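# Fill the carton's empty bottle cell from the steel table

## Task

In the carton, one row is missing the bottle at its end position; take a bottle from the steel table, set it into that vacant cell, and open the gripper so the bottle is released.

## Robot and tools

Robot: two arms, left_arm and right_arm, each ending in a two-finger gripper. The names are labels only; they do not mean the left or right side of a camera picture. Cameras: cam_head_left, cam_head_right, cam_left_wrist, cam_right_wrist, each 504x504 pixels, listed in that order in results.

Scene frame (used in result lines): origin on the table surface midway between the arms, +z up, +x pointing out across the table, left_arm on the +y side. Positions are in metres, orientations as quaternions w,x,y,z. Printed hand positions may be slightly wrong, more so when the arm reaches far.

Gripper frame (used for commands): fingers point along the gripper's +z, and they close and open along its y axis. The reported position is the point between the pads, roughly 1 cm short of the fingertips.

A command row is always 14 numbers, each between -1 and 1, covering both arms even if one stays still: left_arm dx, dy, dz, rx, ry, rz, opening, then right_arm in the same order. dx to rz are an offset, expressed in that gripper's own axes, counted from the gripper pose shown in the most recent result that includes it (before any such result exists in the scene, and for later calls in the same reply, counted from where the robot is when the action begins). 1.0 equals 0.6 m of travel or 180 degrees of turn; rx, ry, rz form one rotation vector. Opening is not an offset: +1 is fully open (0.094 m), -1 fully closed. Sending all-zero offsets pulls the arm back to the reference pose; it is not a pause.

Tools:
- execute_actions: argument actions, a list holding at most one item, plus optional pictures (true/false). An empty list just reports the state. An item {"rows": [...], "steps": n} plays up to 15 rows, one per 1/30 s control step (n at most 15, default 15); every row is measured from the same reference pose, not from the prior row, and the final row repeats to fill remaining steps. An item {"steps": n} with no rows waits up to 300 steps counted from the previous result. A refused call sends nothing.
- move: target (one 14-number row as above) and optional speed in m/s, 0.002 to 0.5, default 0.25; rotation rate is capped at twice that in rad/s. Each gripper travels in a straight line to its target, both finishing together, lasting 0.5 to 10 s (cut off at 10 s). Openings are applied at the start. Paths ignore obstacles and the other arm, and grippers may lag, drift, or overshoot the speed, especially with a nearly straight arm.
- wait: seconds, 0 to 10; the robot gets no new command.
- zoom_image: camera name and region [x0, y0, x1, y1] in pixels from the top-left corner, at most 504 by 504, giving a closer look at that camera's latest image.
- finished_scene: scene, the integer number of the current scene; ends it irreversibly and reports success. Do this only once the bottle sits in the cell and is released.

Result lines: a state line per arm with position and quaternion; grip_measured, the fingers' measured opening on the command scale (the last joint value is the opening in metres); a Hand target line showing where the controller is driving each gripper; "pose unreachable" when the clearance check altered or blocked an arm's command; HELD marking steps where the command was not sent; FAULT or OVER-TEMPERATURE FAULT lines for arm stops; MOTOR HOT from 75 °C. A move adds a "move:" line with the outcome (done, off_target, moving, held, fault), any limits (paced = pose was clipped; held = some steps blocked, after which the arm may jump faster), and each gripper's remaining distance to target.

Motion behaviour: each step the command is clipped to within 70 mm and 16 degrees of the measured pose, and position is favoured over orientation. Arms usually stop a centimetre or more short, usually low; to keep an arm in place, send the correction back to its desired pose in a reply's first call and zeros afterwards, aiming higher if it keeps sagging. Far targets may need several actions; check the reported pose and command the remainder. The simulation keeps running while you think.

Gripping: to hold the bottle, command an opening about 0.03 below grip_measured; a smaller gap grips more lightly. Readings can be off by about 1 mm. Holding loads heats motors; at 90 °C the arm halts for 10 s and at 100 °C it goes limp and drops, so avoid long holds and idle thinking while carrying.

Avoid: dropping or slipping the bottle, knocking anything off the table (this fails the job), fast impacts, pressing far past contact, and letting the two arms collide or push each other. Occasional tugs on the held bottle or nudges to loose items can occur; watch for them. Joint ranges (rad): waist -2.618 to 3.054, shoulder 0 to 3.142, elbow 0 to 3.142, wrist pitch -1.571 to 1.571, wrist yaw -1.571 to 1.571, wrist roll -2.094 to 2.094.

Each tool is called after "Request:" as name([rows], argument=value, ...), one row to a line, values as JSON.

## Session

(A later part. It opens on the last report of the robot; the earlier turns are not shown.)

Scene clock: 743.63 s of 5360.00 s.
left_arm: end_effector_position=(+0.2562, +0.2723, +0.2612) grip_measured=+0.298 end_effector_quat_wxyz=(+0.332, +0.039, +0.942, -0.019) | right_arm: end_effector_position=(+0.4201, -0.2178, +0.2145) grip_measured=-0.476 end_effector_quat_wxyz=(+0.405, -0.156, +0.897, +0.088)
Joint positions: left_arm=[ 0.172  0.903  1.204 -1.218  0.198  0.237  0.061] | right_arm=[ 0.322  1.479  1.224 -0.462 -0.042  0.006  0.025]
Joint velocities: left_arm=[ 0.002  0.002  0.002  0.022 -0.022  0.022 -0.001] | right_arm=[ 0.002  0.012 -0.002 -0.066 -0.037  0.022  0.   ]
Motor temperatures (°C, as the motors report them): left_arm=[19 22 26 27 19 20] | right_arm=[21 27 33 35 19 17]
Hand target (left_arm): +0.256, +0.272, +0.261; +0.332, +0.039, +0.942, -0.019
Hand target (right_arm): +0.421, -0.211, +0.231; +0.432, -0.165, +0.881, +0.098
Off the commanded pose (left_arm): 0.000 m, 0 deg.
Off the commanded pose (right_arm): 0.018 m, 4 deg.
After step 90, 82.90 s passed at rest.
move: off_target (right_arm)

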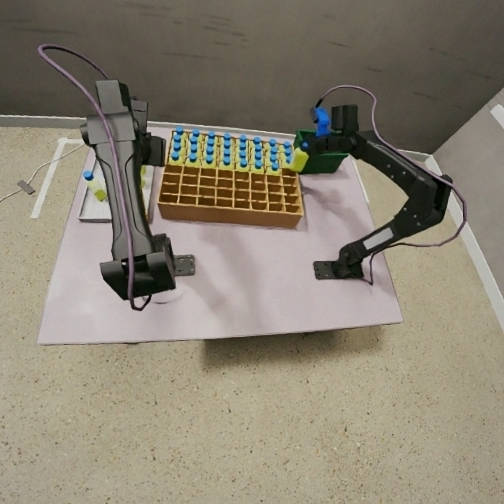

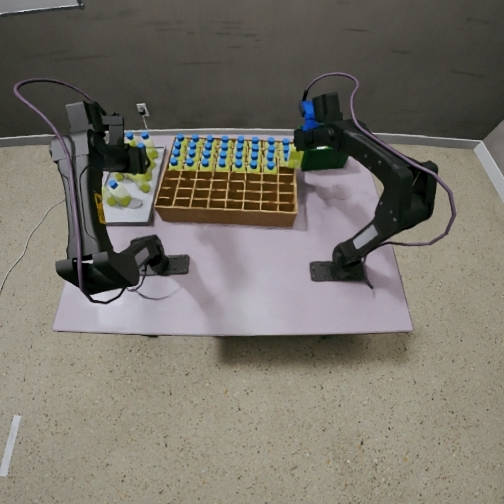

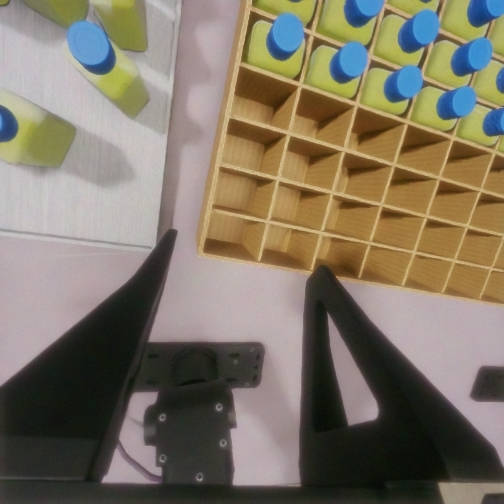

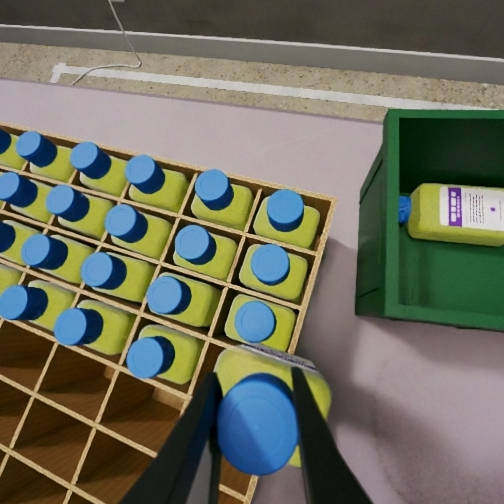

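Request:
move(target=[0,0,0,0,0,0,0.3,-0.0353,0.0355,-0.0137,-0.006,-0.02,-0.005,-0.51], speed=0.03)

Scene clock: 821.57 s of 5360.00 s.
left_arm: end_effector_position=(+0.2562, +0.2723, +0.2612) grip_measured=+0.298 end_effector_quat_wxyz=(+0.332, +0.039, +0.942, -0.019) | right_arm: end_effector_position=(+0.4130, -0.2016, +0.2136) grip_measured=-0.476 end_effector_quat_wxyz=(+0.402, -0.167, +0.896, +0.093)
Joint positions: left_arm=[ 0.172  0.903  1.204 -1.218  0.198  0.237  0.061] | right_arm=[ 0.37   1.479  1.224 -0.466 -0.024  0.021  0.025]
Joint velocities: left_arm=[-0.027  0.002  0.002 -0.037  0.022  0.007  0.001] | right_arm=[-0.002 -0.002 -0.022  0.007 -0.007  0.037  0.   ]
Motor temperatures (°C, as the motors report them): left_arm=[19 22 26 27 19 20] | right_arm=[21 29 29 38 19 17]
Hand target (left_arm): +0.256, +0.272, +0.261; +0.332, +0.039, +0.942, -0.019
Hand target (right_arm): +0.419, -0.196, +0.237; +0.432, -0.164, +0.881, +0.098
Off the commanded pose (left_arm): 0.000 m, 0 deg.
Off the commanded pose (right_arm): 0.025 m, 4 deg.
After step 90, 73.60 s passed at rest.
move: off_target (right_arm)

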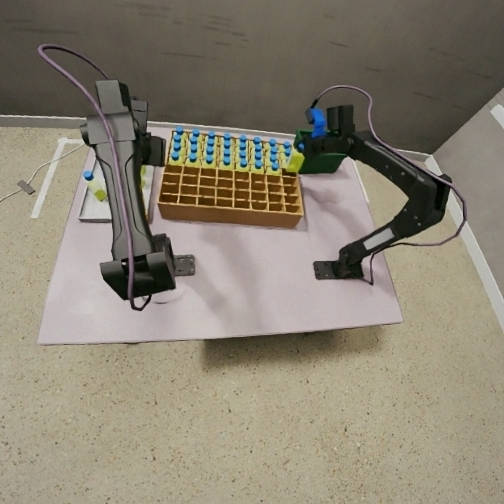

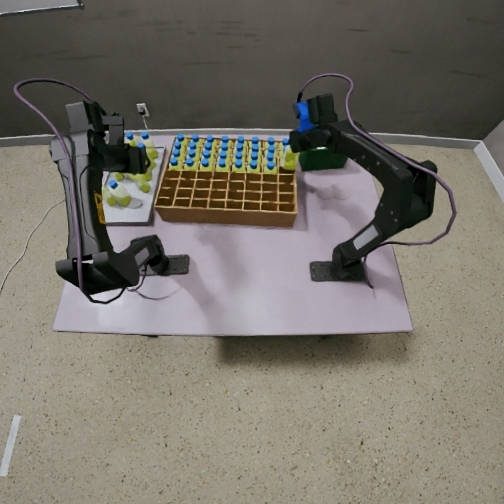

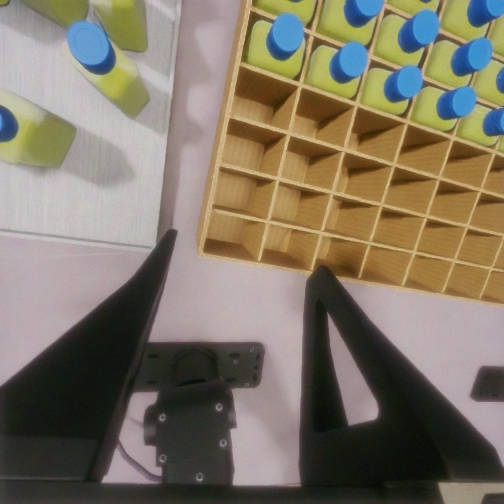

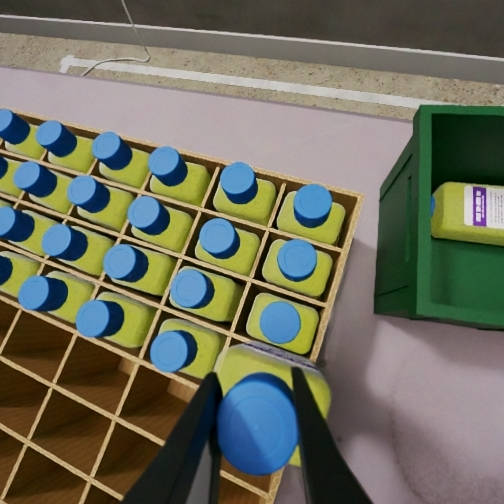

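Request:
zoom_image(camera="cam_right_wrist", region=[120, 230, 380, 490])

Region (120, 230, 380, 490) of cam_right_wrist's 504x504 image, scaled by 1.938, with more detail than that image has.

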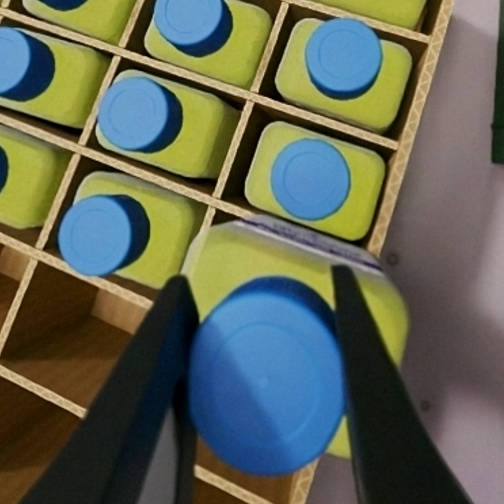

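Request:
move(target=[0,0,0,0,0,0,0.3,-0.0062,0.0009,0.0095,0,-0.03,0,-0.51], speed=0.02)

Scene clock: 875.83 s of 5360.00 s.
left_arm: end_effector_position=(+0.2562, +0.2723, +0.2612) grip_measured=+0.298 end_effector_quat_wxyz=(+0.332, +0.039, +0.942, -0.019) | right_arm: end_effector_position=(+0.4204, -0.1969, +0.2075) grip_measured=-0.476 end_effector_quat_wxyz=(+0.433, -0.164, +0.880, +0.104)
Joint positions: left_arm=[ 0.172  0.903  1.204 -1.218  0.198  0.237  0.061] | right_arm=[ 0.371  1.473  1.138 -0.313 -0.032  0.026  0.025]
Joint velocities: left_arm=[-0.012 -0.007 -0.002 -0.007  0.007 -0.037 -0.001] | right_arm=[-0.017 -0.002 -0.007  0.037 -0.081  0.022 -0.001]
Motor temperatures (°C, as the motors report them): left_arm=[19 22 26 27 19 20] | right_arm=[21 28 32 38 19 17]
Hand target (left_arm): +0.256, +0.272, +0.261; +0.332, +0.039, +0.942, -0.019
Hand target (right_arm): +0.419, -0.199, +0.213; +0.443, -0.163, +0.876, +0.100
Off the commanded pose (left_arm): 0.000 m, 0 deg.
Off the commanded pose (right_arm): 0.006 m, 1 deg.
After step 90, 48.60 s passed at rest.
move: done

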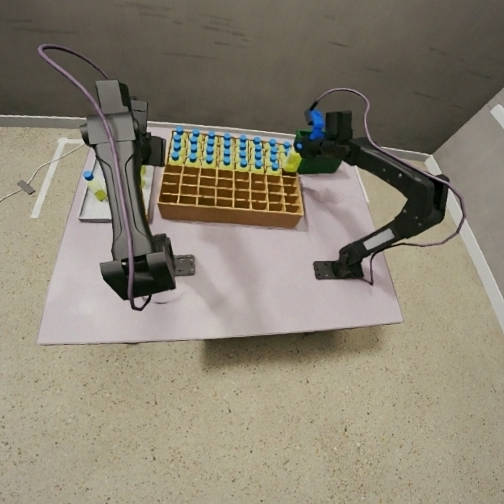

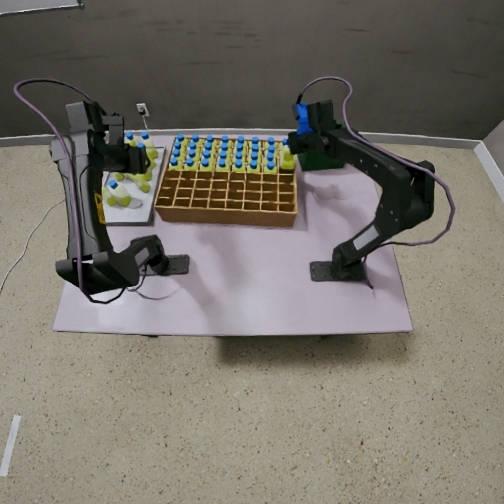

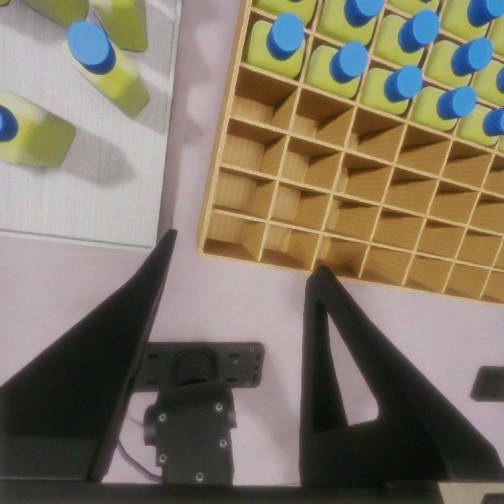

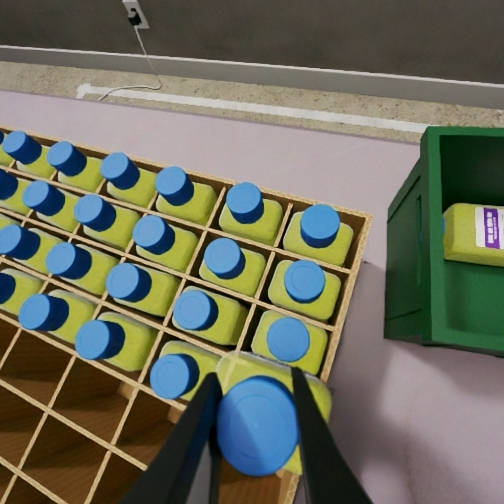

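Request:
move(target=[0,0,0,0,0,0,0.3,-0.002,-0.0043,-0.0198,0.005,0.011,-0.007,-0.51], speed=0.02)

Scene clock: 899.03 s of 5360.00 s.
left_arm: end_effector_position=(+0.2562, +0.2723, +0.2612) grip_measured=+0.298 end_effector_quat_wxyz=(+0.332, +0.039, +0.942, -0.019) | right_arm: end_effector_position=(+0.4153, -0.1982, +0.2056) grip_measured=-0.476 end_effector_quat_wxyz=(+0.417, -0.169, +0.887, +0.101)
Joint positions: left_arm=[ 0.172  0.903  1.204 -1.218  0.198  0.237  0.061] | right_arm=[ 0.371  1.473  1.159 -0.371 -0.036  0.02   0.025]
Joint velocities: left_arm=[-0.007  0.012  0.002  0.022 -0.022  0.022 -0.   ] | right_arm=[-0.022 -0.007  0.002  0.066 -0.037 -0.007  0.001]
Motor temperatures (°C, as the motors report them): left_arm=[19 22 26 27 19 20] | right_arm=[21 29 30 37 19 17]
Hand target (left_arm): +0.256, +0.272, +0.261; +0.332, +0.039, +0.942, -0.019
Hand target (right_arm): +0.414, -0.203, +0.215; +0.420, -0.172, +0.886, +0.090
Off the commanded pose (left_arm): 0.000 m, 0 deg.
Off the commanded pose (right_arm): 0.011 m, 1 deg.
After step 90, 18.87 s passed at rest.
move: off_target (right_arm)

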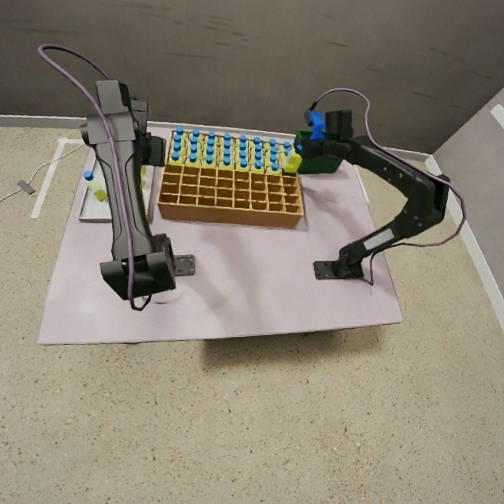

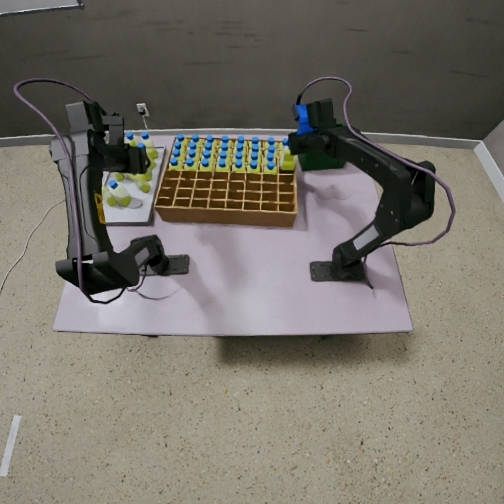

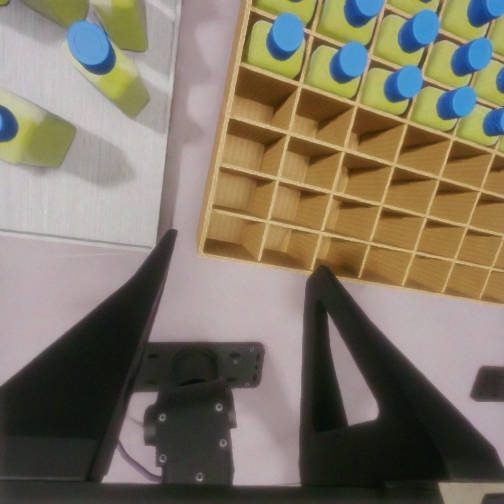

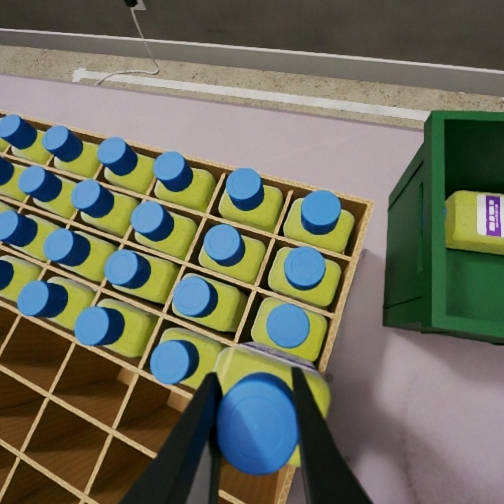

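Request:
zoom_image(camera="cam_right_wrist", region=[120, 230, 380, 490])

Region (120, 230, 380, 490) of cam_right_wrist's 504x504 image, scaled by 1.938, with more detail than that image has.

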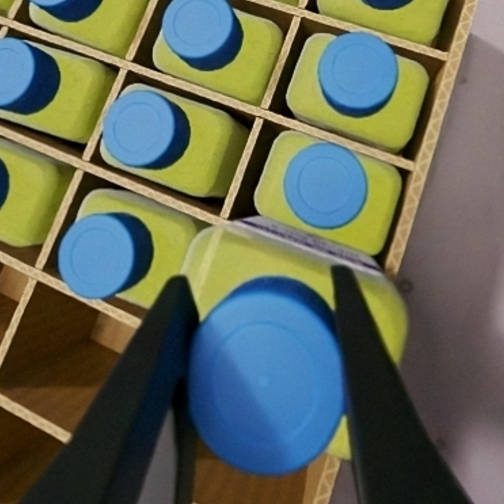

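Request:
move(target=[0,0,0,0,0,0,0.3,-0.0096,-0.0176,-0.013,0.0076,0.006,-0.0102,-0.51], speed=0.02)

Scene clock: 927.90 s of 5360.00 s.
left_arm: end_effector_position=(+0.2562, +0.2723, +0.2612) grip_measured=+0.298 end_effector_quat_wxyz=(+0.332, +0.039, +0.942, -0.019) | right_arm: end_effector_position=(+0.4110, -0.1979, +0.2060) grip_measured=-0.476 end_effector_quat_wxyz=(+0.405, -0.184, +0.890, +0.101)
Joint positions: left_arm=[ 0.172  0.903  1.204 -1.218  0.198  0.237  0.061] | right_arm=[ 0.367  1.473  1.179 -0.418 -0.055 -0.006  0.025]
Joint velocities: left_arm=[ 0.022  0.012 -0.007 -0.066 -0.007  0.007  0.001] | right_arm=[-0.007 -0.017 -0.017  0.007  0.022  0.007  0.   ]
Motor temperatures (°C, as the motors report them): left_arm=[19 22 26 27 19 20] | right_arm=[21 29 32 35 19 17]
Hand target (left_arm): +0.256, +0.272, +0.261; +0.332, +0.039, +0.942, -0.019
Hand target (right_arm): +0.417, -0.209, +0.215; +0.412, -0.179, +0.890, +0.083
Off the commanded pose (left_arm): 0.000 m, 0 deg.
Off the commanded pose (right_arm): 0.015 m, 2 deg.
After step 90, 24.53 s passed at rest.
move: off_target (right_arm)

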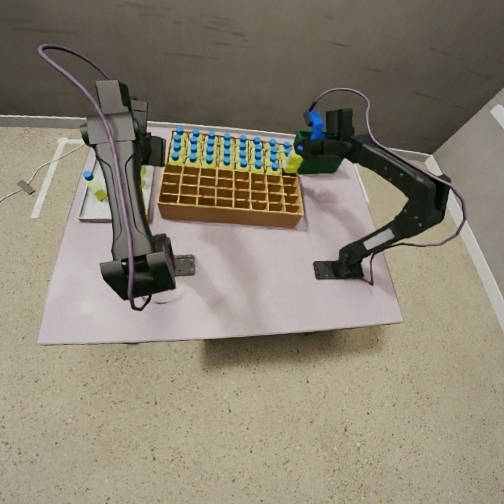

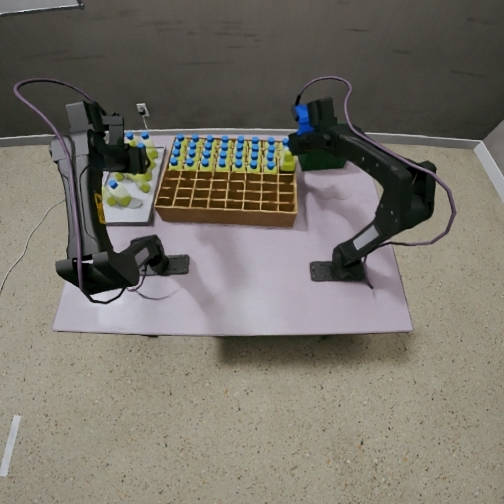

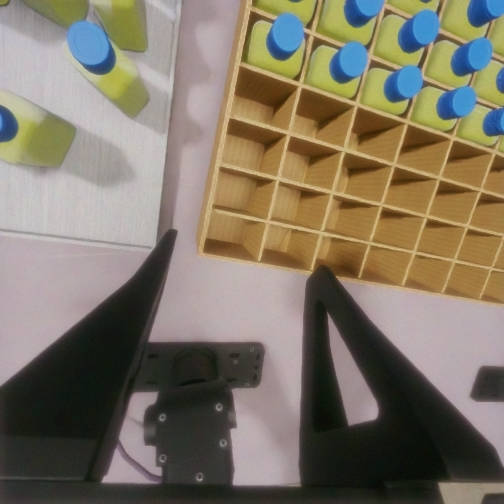

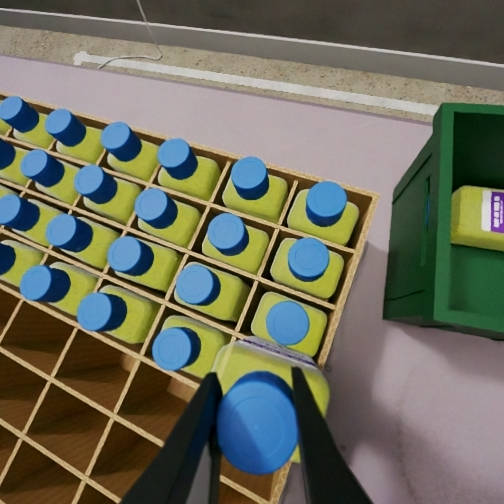

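Request:
move(target=[0,0,0,0,0,0,0.3,-0.0165,-0.0113,-0.0043,0.0139,-0.005,0.0119,-0.51], speed=0.02)

Scene clock: 951.93 s of 5360.00 s.
left_arm: end_effector_position=(+0.2562, +0.2723, +0.2612) grip_measured=+0.298 end_effector_quat_wxyz=(+0.332, +0.039, +0.942, -0.019) | right_arm: end_effector_position=(+0.4115, -0.1994, +0.2058) grip_measured=-0.476 end_effector_quat_wxyz=(+0.403, -0.163, +0.894, +0.106)
Joint positions: left_arm=[ 0.172  0.903  1.204 -1.218  0.198  0.237  0.061] | right_arm=[ 0.367  1.473  1.179 -0.418 -0.047  0.036  0.025]
Joint velocities: left_arm=[-0.017  0.012  0.002  0.022 -0.022 -0.095 -0.   ] | right_arm=[ 0.007 -0.002 -0.012  0.051 -0.007 -0.022 -0.   ]
Motor temperatures (°C, as the motors report them): left_arm=[19 22 26 27 19 20] | right_arm=[21 28 33 35 19 17]
Hand target (left_arm): +0.256, +0.272, +0.261; +0.332, +0.039, +0.942, -0.019
Hand target (right_arm): +0.418, -0.203, +0.215; +0.414, -0.157, +0.892, +0.091
Off the commanded pose (left_arm): 0.000 m, 0 deg.
Off the commanded pose (right_arm): 0.012 m, 2 deg.
After step 90, 19.27 s passed at rest.
move: off_target (right_arm)

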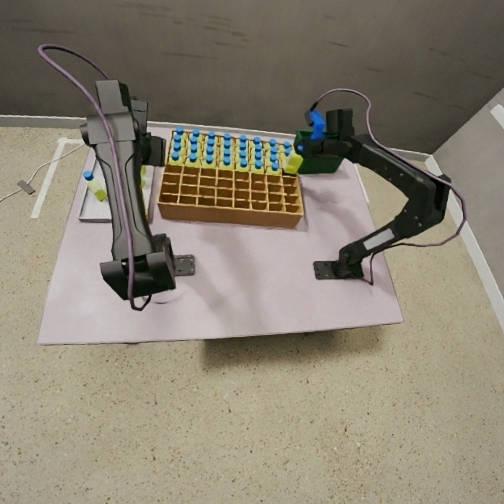

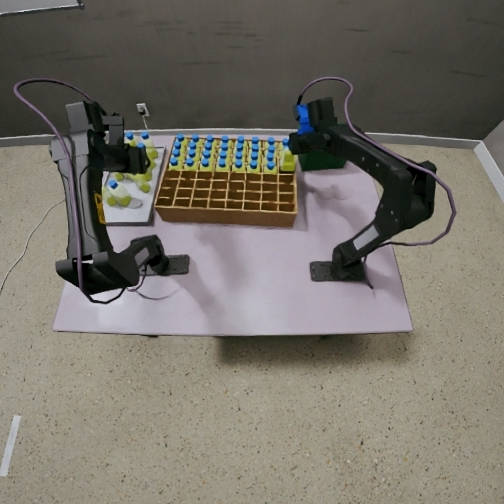

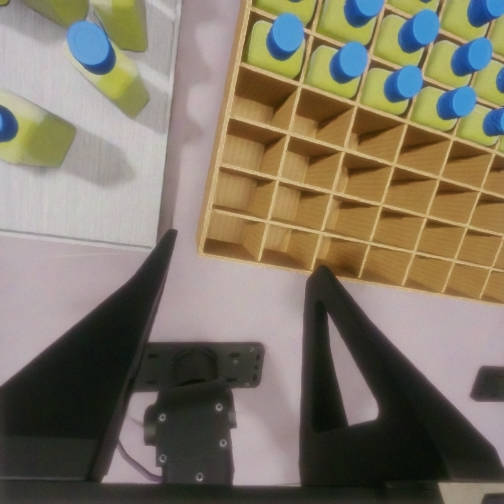

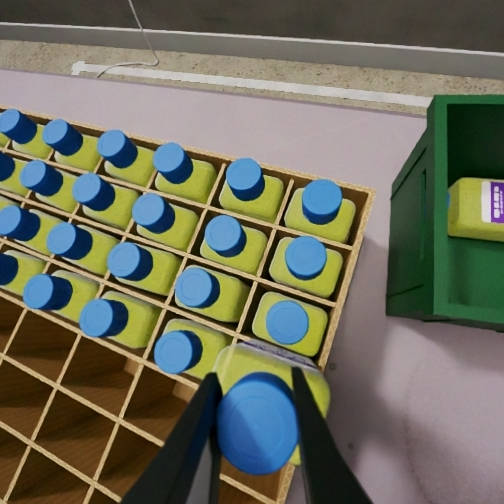

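Request:
move(target=[0,0,0,0,0,0,0.3,-0.016,-0.0125,-0.0056,0.017,-0.006,-0.0095,-0.51], speed=0.02)

Scene clock: 971.63 s of 5360.00 s.
left_arm: end_effector_position=(+0.2562, +0.2723, +0.2612) grip_measured=+0.298 end_effector_quat_wxyz=(+0.332, +0.039, +0.942, -0.019) | right_arm: end_effector_position=(+0.4114, -0.1991, +0.2058) grip_measured=-0.476 end_effector_quat_wxyz=(+0.404, -0.165, +0.894, +0.103)
Joint positions: left_arm=[ 0.172  0.903  1.204 -1.218  0.198  0.237  0.061] | right_arm=[ 0.37   1.473  1.179 -0.418 -0.04   0.033  0.025]
Joint velocities: left_arm=[-0.027 -0.002  0.002 -0.022 -0.022  0.022 -0.001] | right_arm=[-0.002 -0.007  0.012 -0.037  0.022  0.037 -0.001]
Motor temperatures (°C, as the motors report them): left_arm=[19 22 26 27 19 20] | right_arm=[21 28 33 35 19 17]
Hand target (left_arm): +0.256, +0.272, +0.261; +0.332, +0.039, +0.942, -0.019
Hand target (right_arm): +0.418, -0.205, +0.215; +0.417, -0.165, +0.890, +0.078
Off the commanded pose (left_arm): 0.000 m, 0 deg.
Off the commanded pose (right_arm): 0.013 m, 3 deg.
After step 90, 14.87 s passed at rest.
move: off_target (right_arm)

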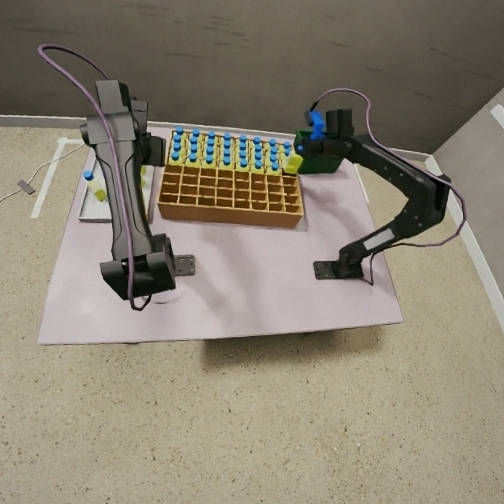

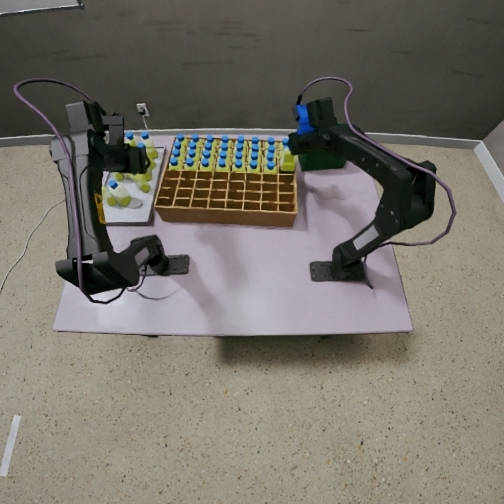

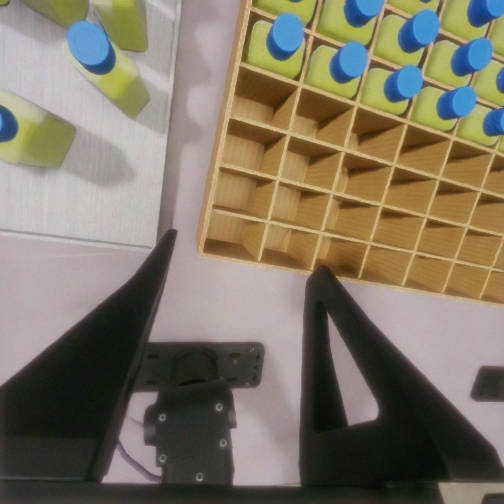

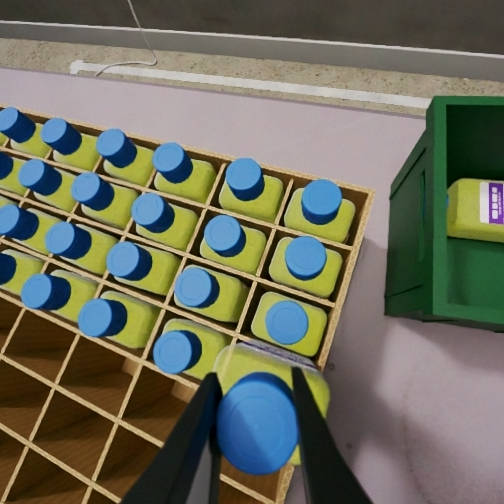

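Request:
move(target=[0,0,0,0,0,0,0.3,-0.0157,-0.0141,-0.0061,0.022,-0.006,-0.015,-0.51], speed=0.02)

Scene clock: 1016.63 s of 5360.00 s.
left_arm: end_effector_position=(+0.2562, +0.2723, +0.2612) grip_measured=+0.298 end_effector_quat_wxyz=(+0.332, +0.039, +0.942, -0.019) | right_arm: end_effector_position=(+0.4107, -0.1973, +0.2057) grip_measured=-0.476 end_effector_quat_wxyz=(+0.406, -0.172, +0.893, +0.095)
Joint positions: left_arm=[ 0.172  0.903  1.204 -1.218  0.198  0.237  0.061] | right_arm=[ 0.382  1.473  1.179 -0.418 -0.023  0.02   0.025]
Joint velocities: left_arm=[ 0.002 -0.002  0.002 -0.007 -0.022 -0.066  0.001] | right_arm=[-0.017 -0.002  0.022 -0.007  0.007  0.007 -0.001]
Motor temperatures (°C, as the motors report them): left_arm=[19 22 26 27 19 20] | right_arm=[21 28 33 35 19 17]
Hand target (left_arm): +0.256, +0.272, +0.261; +0.332, +0.039, +0.942, -0.019
Hand target (right_arm): +0.418, -0.206, +0.215; +0.420, -0.171, +0.889, +0.065
Off the commanded pose (left_arm): 0.000 m, 0 deg.
Off the commanded pose (right_arm): 0.015 m, 4 deg.
After step 90, 39.63 s passed at rest.
move: off_target (right_arm)

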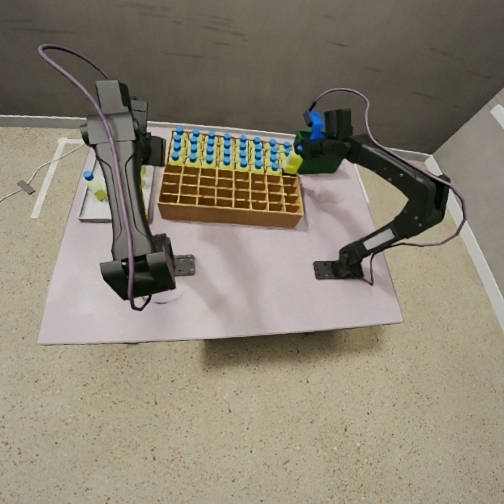

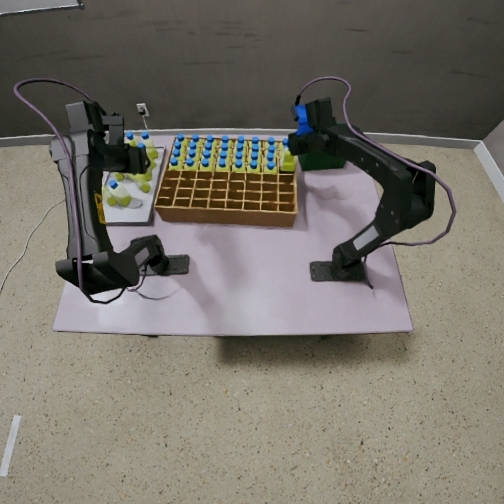

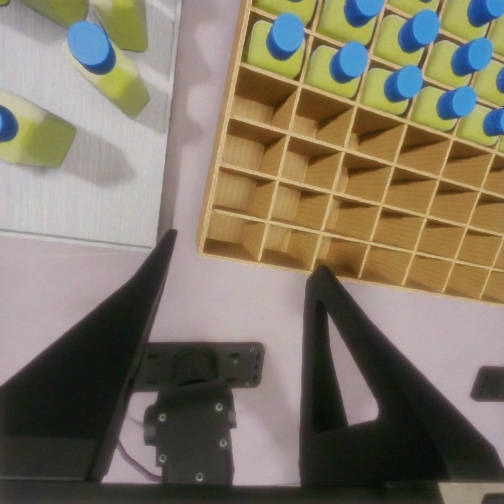

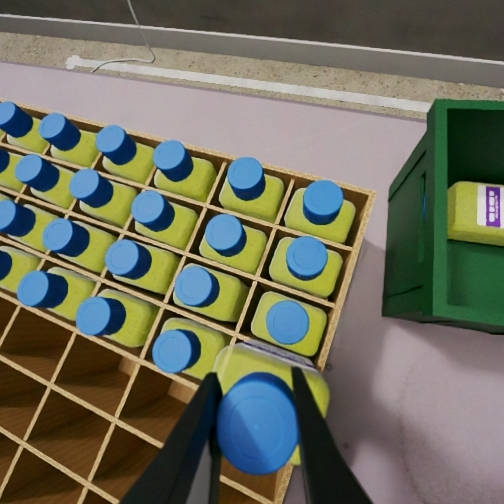

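Request:
move(target=[0,0,0,0,0,0,0.3,-0.0174,-0.0252,-0.004,0.0073,-0.006,0.0062,-0.51], speed=0.02)

Scene clock: 1033.30 s of 5360.00 s.
left_arm: end_effector_position=(+0.2562, +0.2723, +0.2612) grip_measured=+0.298 end_effector_quat_wxyz=(+0.332, +0.039, +0.942, -0.019) | right_arm: end_effector_position=(+0.4114, -0.1991, +0.2059) grip_measured=-0.476 end_effector_quat_wxyz=(+0.403, -0.169, +0.893, +0.107)
Joint positions: left_arm=[ 0.172  0.903  1.204 -1.218  0.198  0.237  0.061] | right_arm=[ 0.364  1.473  1.179 -0.418 -0.056  0.023  0.025]
Joint velocities: left_arm=[ 0.022 -0.012  0.002 -0.051  0.022 -0.007  0.   ] | right_arm=[-0.002 -0.017 -0.002  0.037  0.022 -0.066  0.001]
Motor temperatures (°C, as the motors report them): left_arm=[19 22 26 27 19 20] | right_arm=[21 28 33 35 19 17]
Hand target (left_arm): +0.256, +0.272, +0.261; +0.332, +0.039, +0.942, -0.019
Hand target (right_arm): +0.421, -0.210, +0.215; +0.415, -0.158, +0.891, +0.090
Off the commanded pose (left_arm): 0.000 m, 0 deg.
Off the commanded pose (right_arm): 0.017 m, 3 deg.
After step 90, 12.50 s passed at rest.
move: off_target (right_arm)

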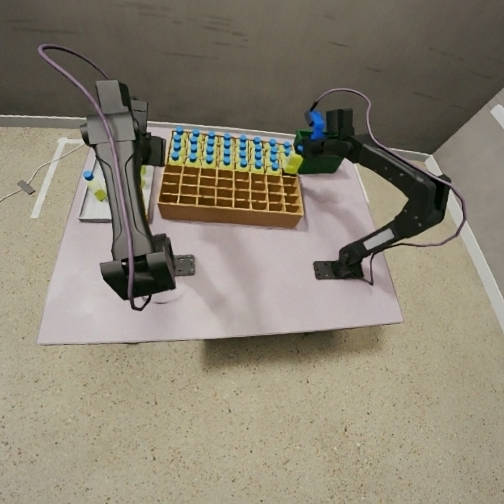

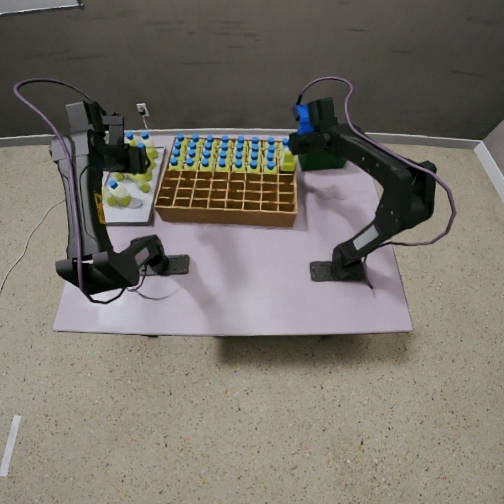

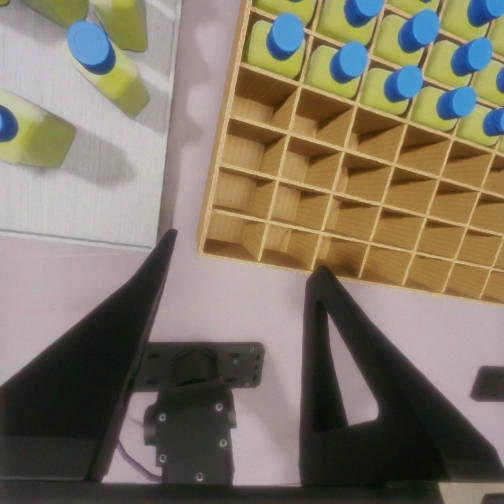

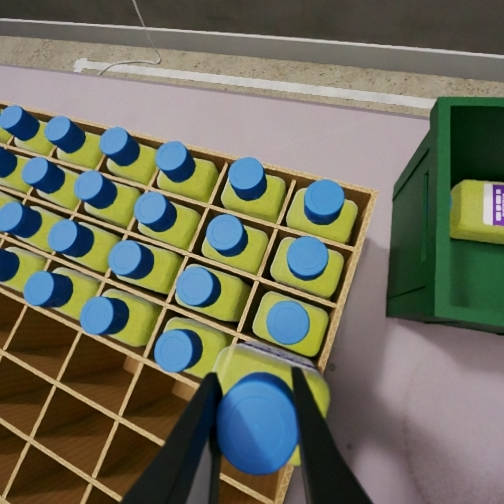

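Request:
move(target=[0,0,0,0,0,0,0.3,-0.007,-0.0061,0.0024,0.024,-0.008,-0.007,-0.51], speed=0.02)

Scene clock: 1052.37 s of 5360.00 s.
left_arm: end_effector_position=(+0.2562, +0.2723, +0.2612) grip_measured=+0.298 end_effector_quat_wxyz=(+0.332, +0.039, +0.942, -0.019) | right_arm: end_effector_position=(+0.4104, -0.1960, +0.2060) grip_measured=-0.476 end_effector_quat_wxyz=(+0.407, -0.168, +0.893, +0.090)
Joint positions: left_arm=[ 0.172  0.903  1.204 -1.218  0.198  0.237  0.061] | right_arm=[ 0.394  1.473  1.179 -0.417 -0.002  0.031  0.025]
Joint velocities: left_arm=[-0.012 -0.012 -0.007 -0.007 -0.066 -0.007 -0.002] | right_arm=[ 0.017  0.002 -0.017  0.007  0.095 -0.095  0.001]
Motor temperatures (°C, as the motors report them): left_arm=[19 22 26 27 19 20] | right_arm=[21 28 33 35 19 17]
Hand target (left_arm): +0.256, +0.272, +0.261; +0.332, +0.039, +0.942, -0.019
Hand target (right_arm): +0.416, -0.201, +0.208; +0.421, -0.162, +0.890, +0.071
Off the commanded pose (left_arm): 0.000 m, 0 deg.
Off the commanded pose (right_arm): 0.008 m, 3 deg.
After step 90, 13.77 s passed at rest.
move: off_target (right_arm)

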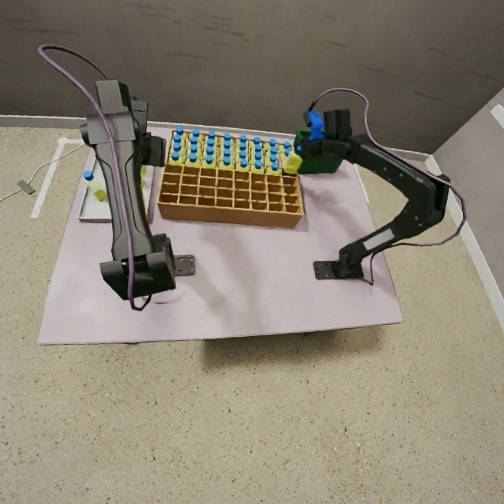

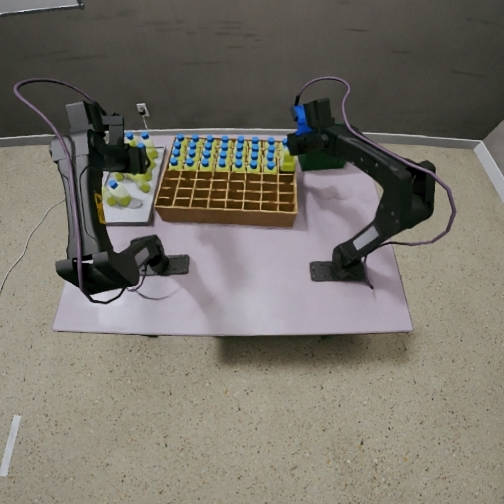

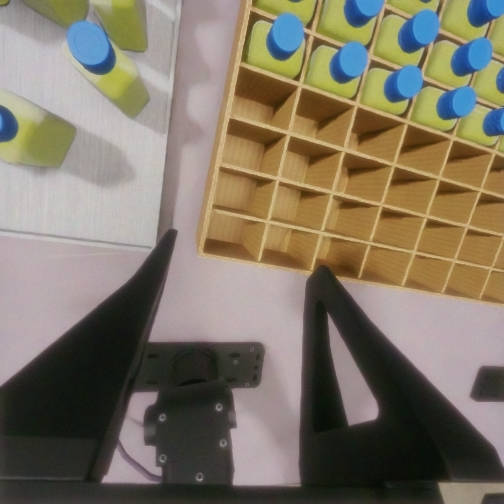

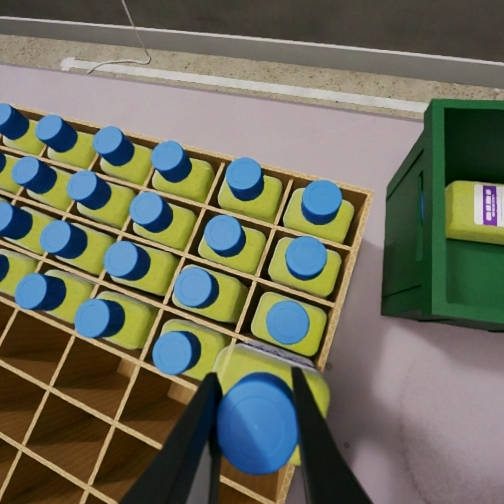

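Request:
zoom_image(camera="cam_head_left", region=[260, 120, 340, 200])

Request:
zoom_image(camera="cam_head_right", region=[255, 120, 335, 200])

Region (260, 120, 340, 200) of cam_head_left's 504x504 image, scaled by 6.300, with more detail than that image has.

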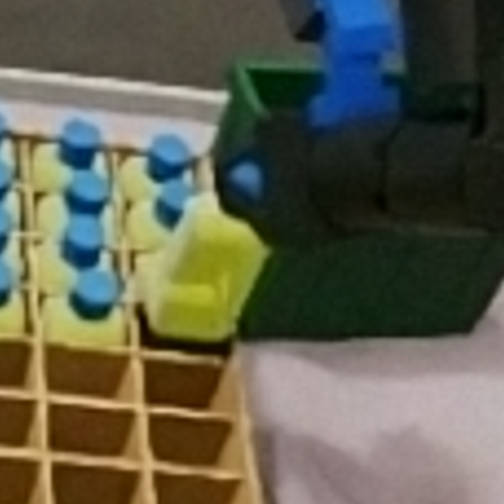

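Region (255, 120, 335, 200) of cam_head_right's 504x504 image, scaled by 6.300, with more detail than that image has.

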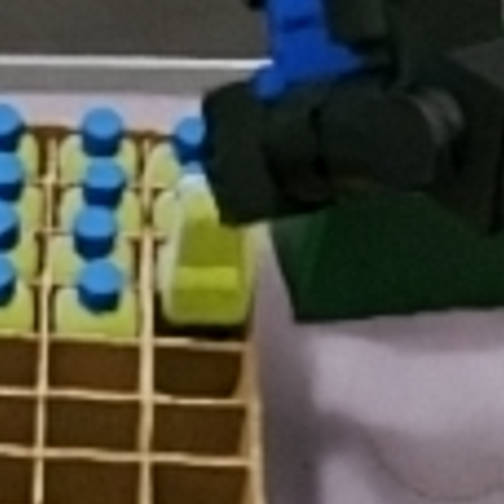

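Request:
move(target=[0,0,0,0,0,0,0.3,0.0155,-0.0009,0.0203,0,-0.004,0,-0.51], speed=0.015)

Scene clock: 1093.93 s of 5360.00 s.
left_arm: end_effector_position=(+0.2562, +0.2723, +0.2612) grip_measured=+0.298 end_effector_quat_wxyz=(+0.332, +0.039, +0.942, -0.019) | right_arm: end_effector_position=(+0.4150, -0.1926, +0.2037) grip_measured=-0.476 end_effector_quat_wxyz=(+0.424, -0.168, +0.885, +0.098)
Joint positions: left_arm=[ 0.172  0.903  1.204 -1.218  0.198  0.237  0.061] | right_arm=[ 0.394  1.473  1.14  -0.338 -0.009  0.032  0.025]
Joint velocities: left_arm=[ 0.012  0.002 -0.017  0.037 -0.022 -0.051  0.001] | right_arm=[ 0.007 -0.012  0.017 -0.051  0.066 -0.022  0.001]
Motor temperatures (°C, as the motors report them): left_arm=[19 22 26 27 19 20] | right_arm=[21 28 30 37 19 17]
Hand target (left_arm): +0.256, +0.272, +0.261; +0.332, +0.039, +0.942, -0.019
Hand target (right_arm): +0.413, -0.195, +0.191; +0.413, -0.168, +0.891, +0.091
Off the commanded pose (left_arm): 0.000 m, 0 deg.
Off the commanded pose (right_arm): 0.013 m, 2 deg.
After step 90, 37.33 s passed at rest.
move: off_target (right_arm)

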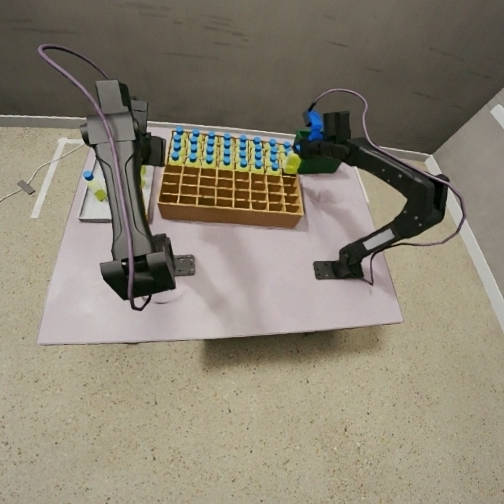

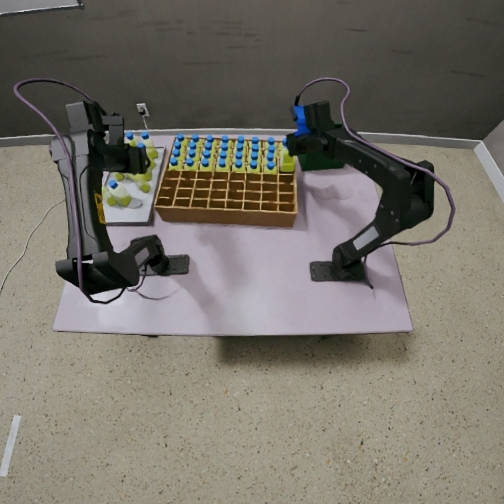

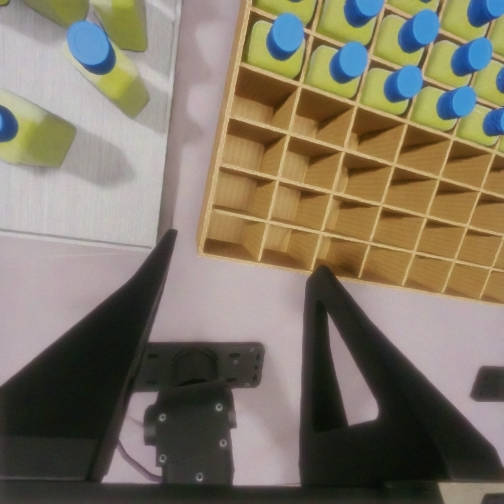

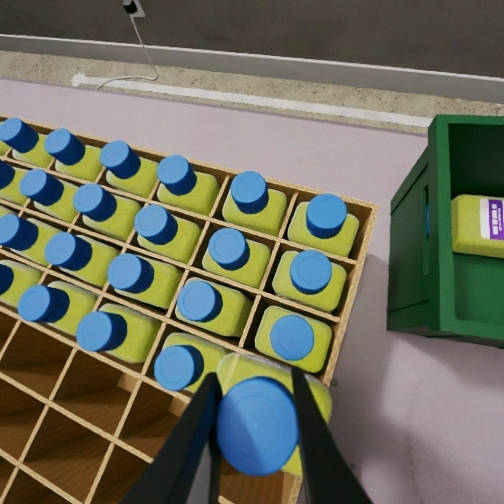

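Request:
move(target=[0,0,0,0,0,0,0.3,-0.0299,0.011,-0.0209,0,0.006,0,-0.51], speed=0.02)

Scene clock: 1186.00 s of 5360.00 s.
left_arm: end_effector_position=(+0.2562, +0.2723, +0.2612) grip_measured=+0.298 end_effector_quat_wxyz=(+0.332, +0.039, +0.942, -0.019) | right_arm: end_effector_position=(+0.4090, -0.1920, +0.2166) grip_measured=-0.476 end_effector_quat_wxyz=(+0.406, -0.170, +0.893, +0.096)
Joint positions: left_arm=[ 0.172  0.903  1.204 -1.218  0.198  0.237  0.061] | right_arm=[ 0.402  1.473  1.222 -0.459 -0.006  0.038  0.025]
Joint velocities: left_arm=[ 0.012 -0.002 -0.012 -0.007 -0.11   0.051  0.   ] | right_arm=[-0.007  0.002 -0.002 -0.066 -0.037 -0.022  0.   ]
Motor temperatures (°C, as the motors report them): left_arm=[19 22 26 27 19 20] | right_arm=[21 28 29 36 19 17]
Hand target (left_arm): +0.256, +0.272, +0.261; +0.332, +0.039, +0.942, -0.019
Hand target (right_arm): +0.414, -0.187, +0.226; +0.416, -0.169, +0.888, +0.097
Off the commanded pose (left_arm): 0.000 m, 0 deg.
Off the commanded pose (right_arm): 0.012 m, 1 deg.
After step 90, 87.67 s passed at rest.
move: off_target (right_arm)

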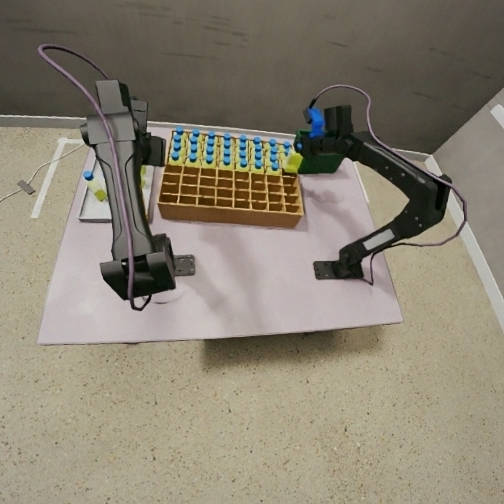

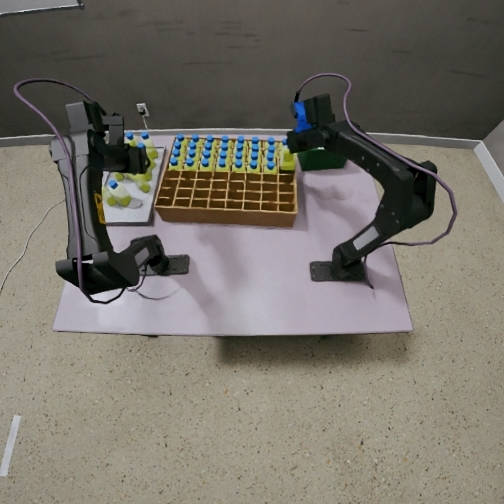

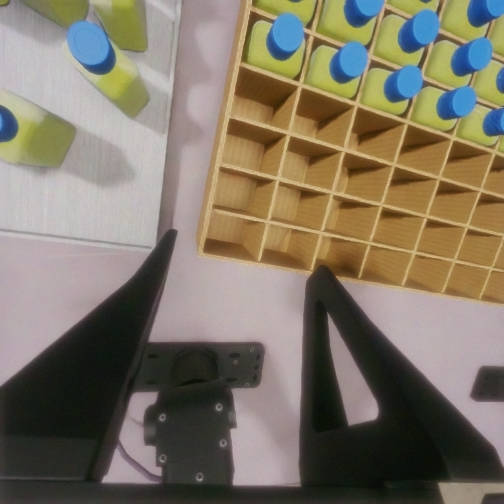

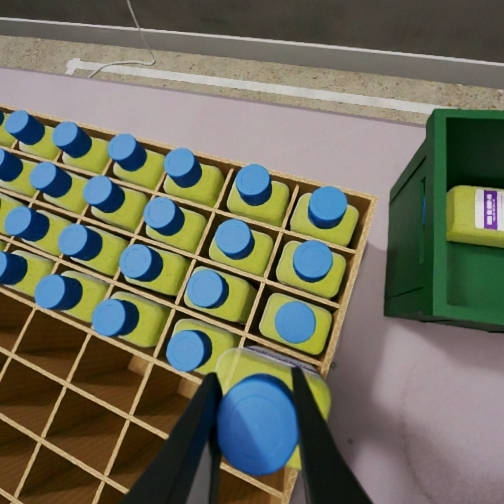

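Request:
zoom_image(camera="cam_right_wrist", region=[130, 230, 390, 490])

Request:
zoom_image(camera="cam_head_right", region=[255, 120, 335, 200])

Region (130, 230, 390, 490) of cam_right_wrist's 504x504 image, scaled by 1.938, with more detail than that image has.

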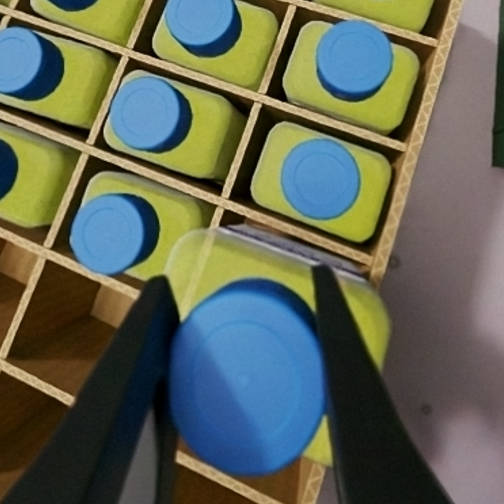

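Region (255, 120, 335, 200) of cam_head_right's 504x504 image, scaled by 6.300, with more detail than that image has.

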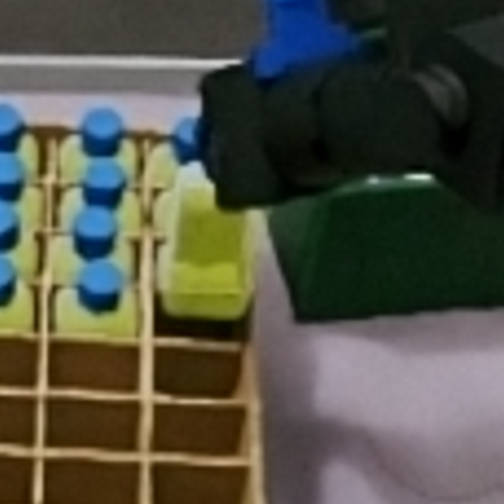

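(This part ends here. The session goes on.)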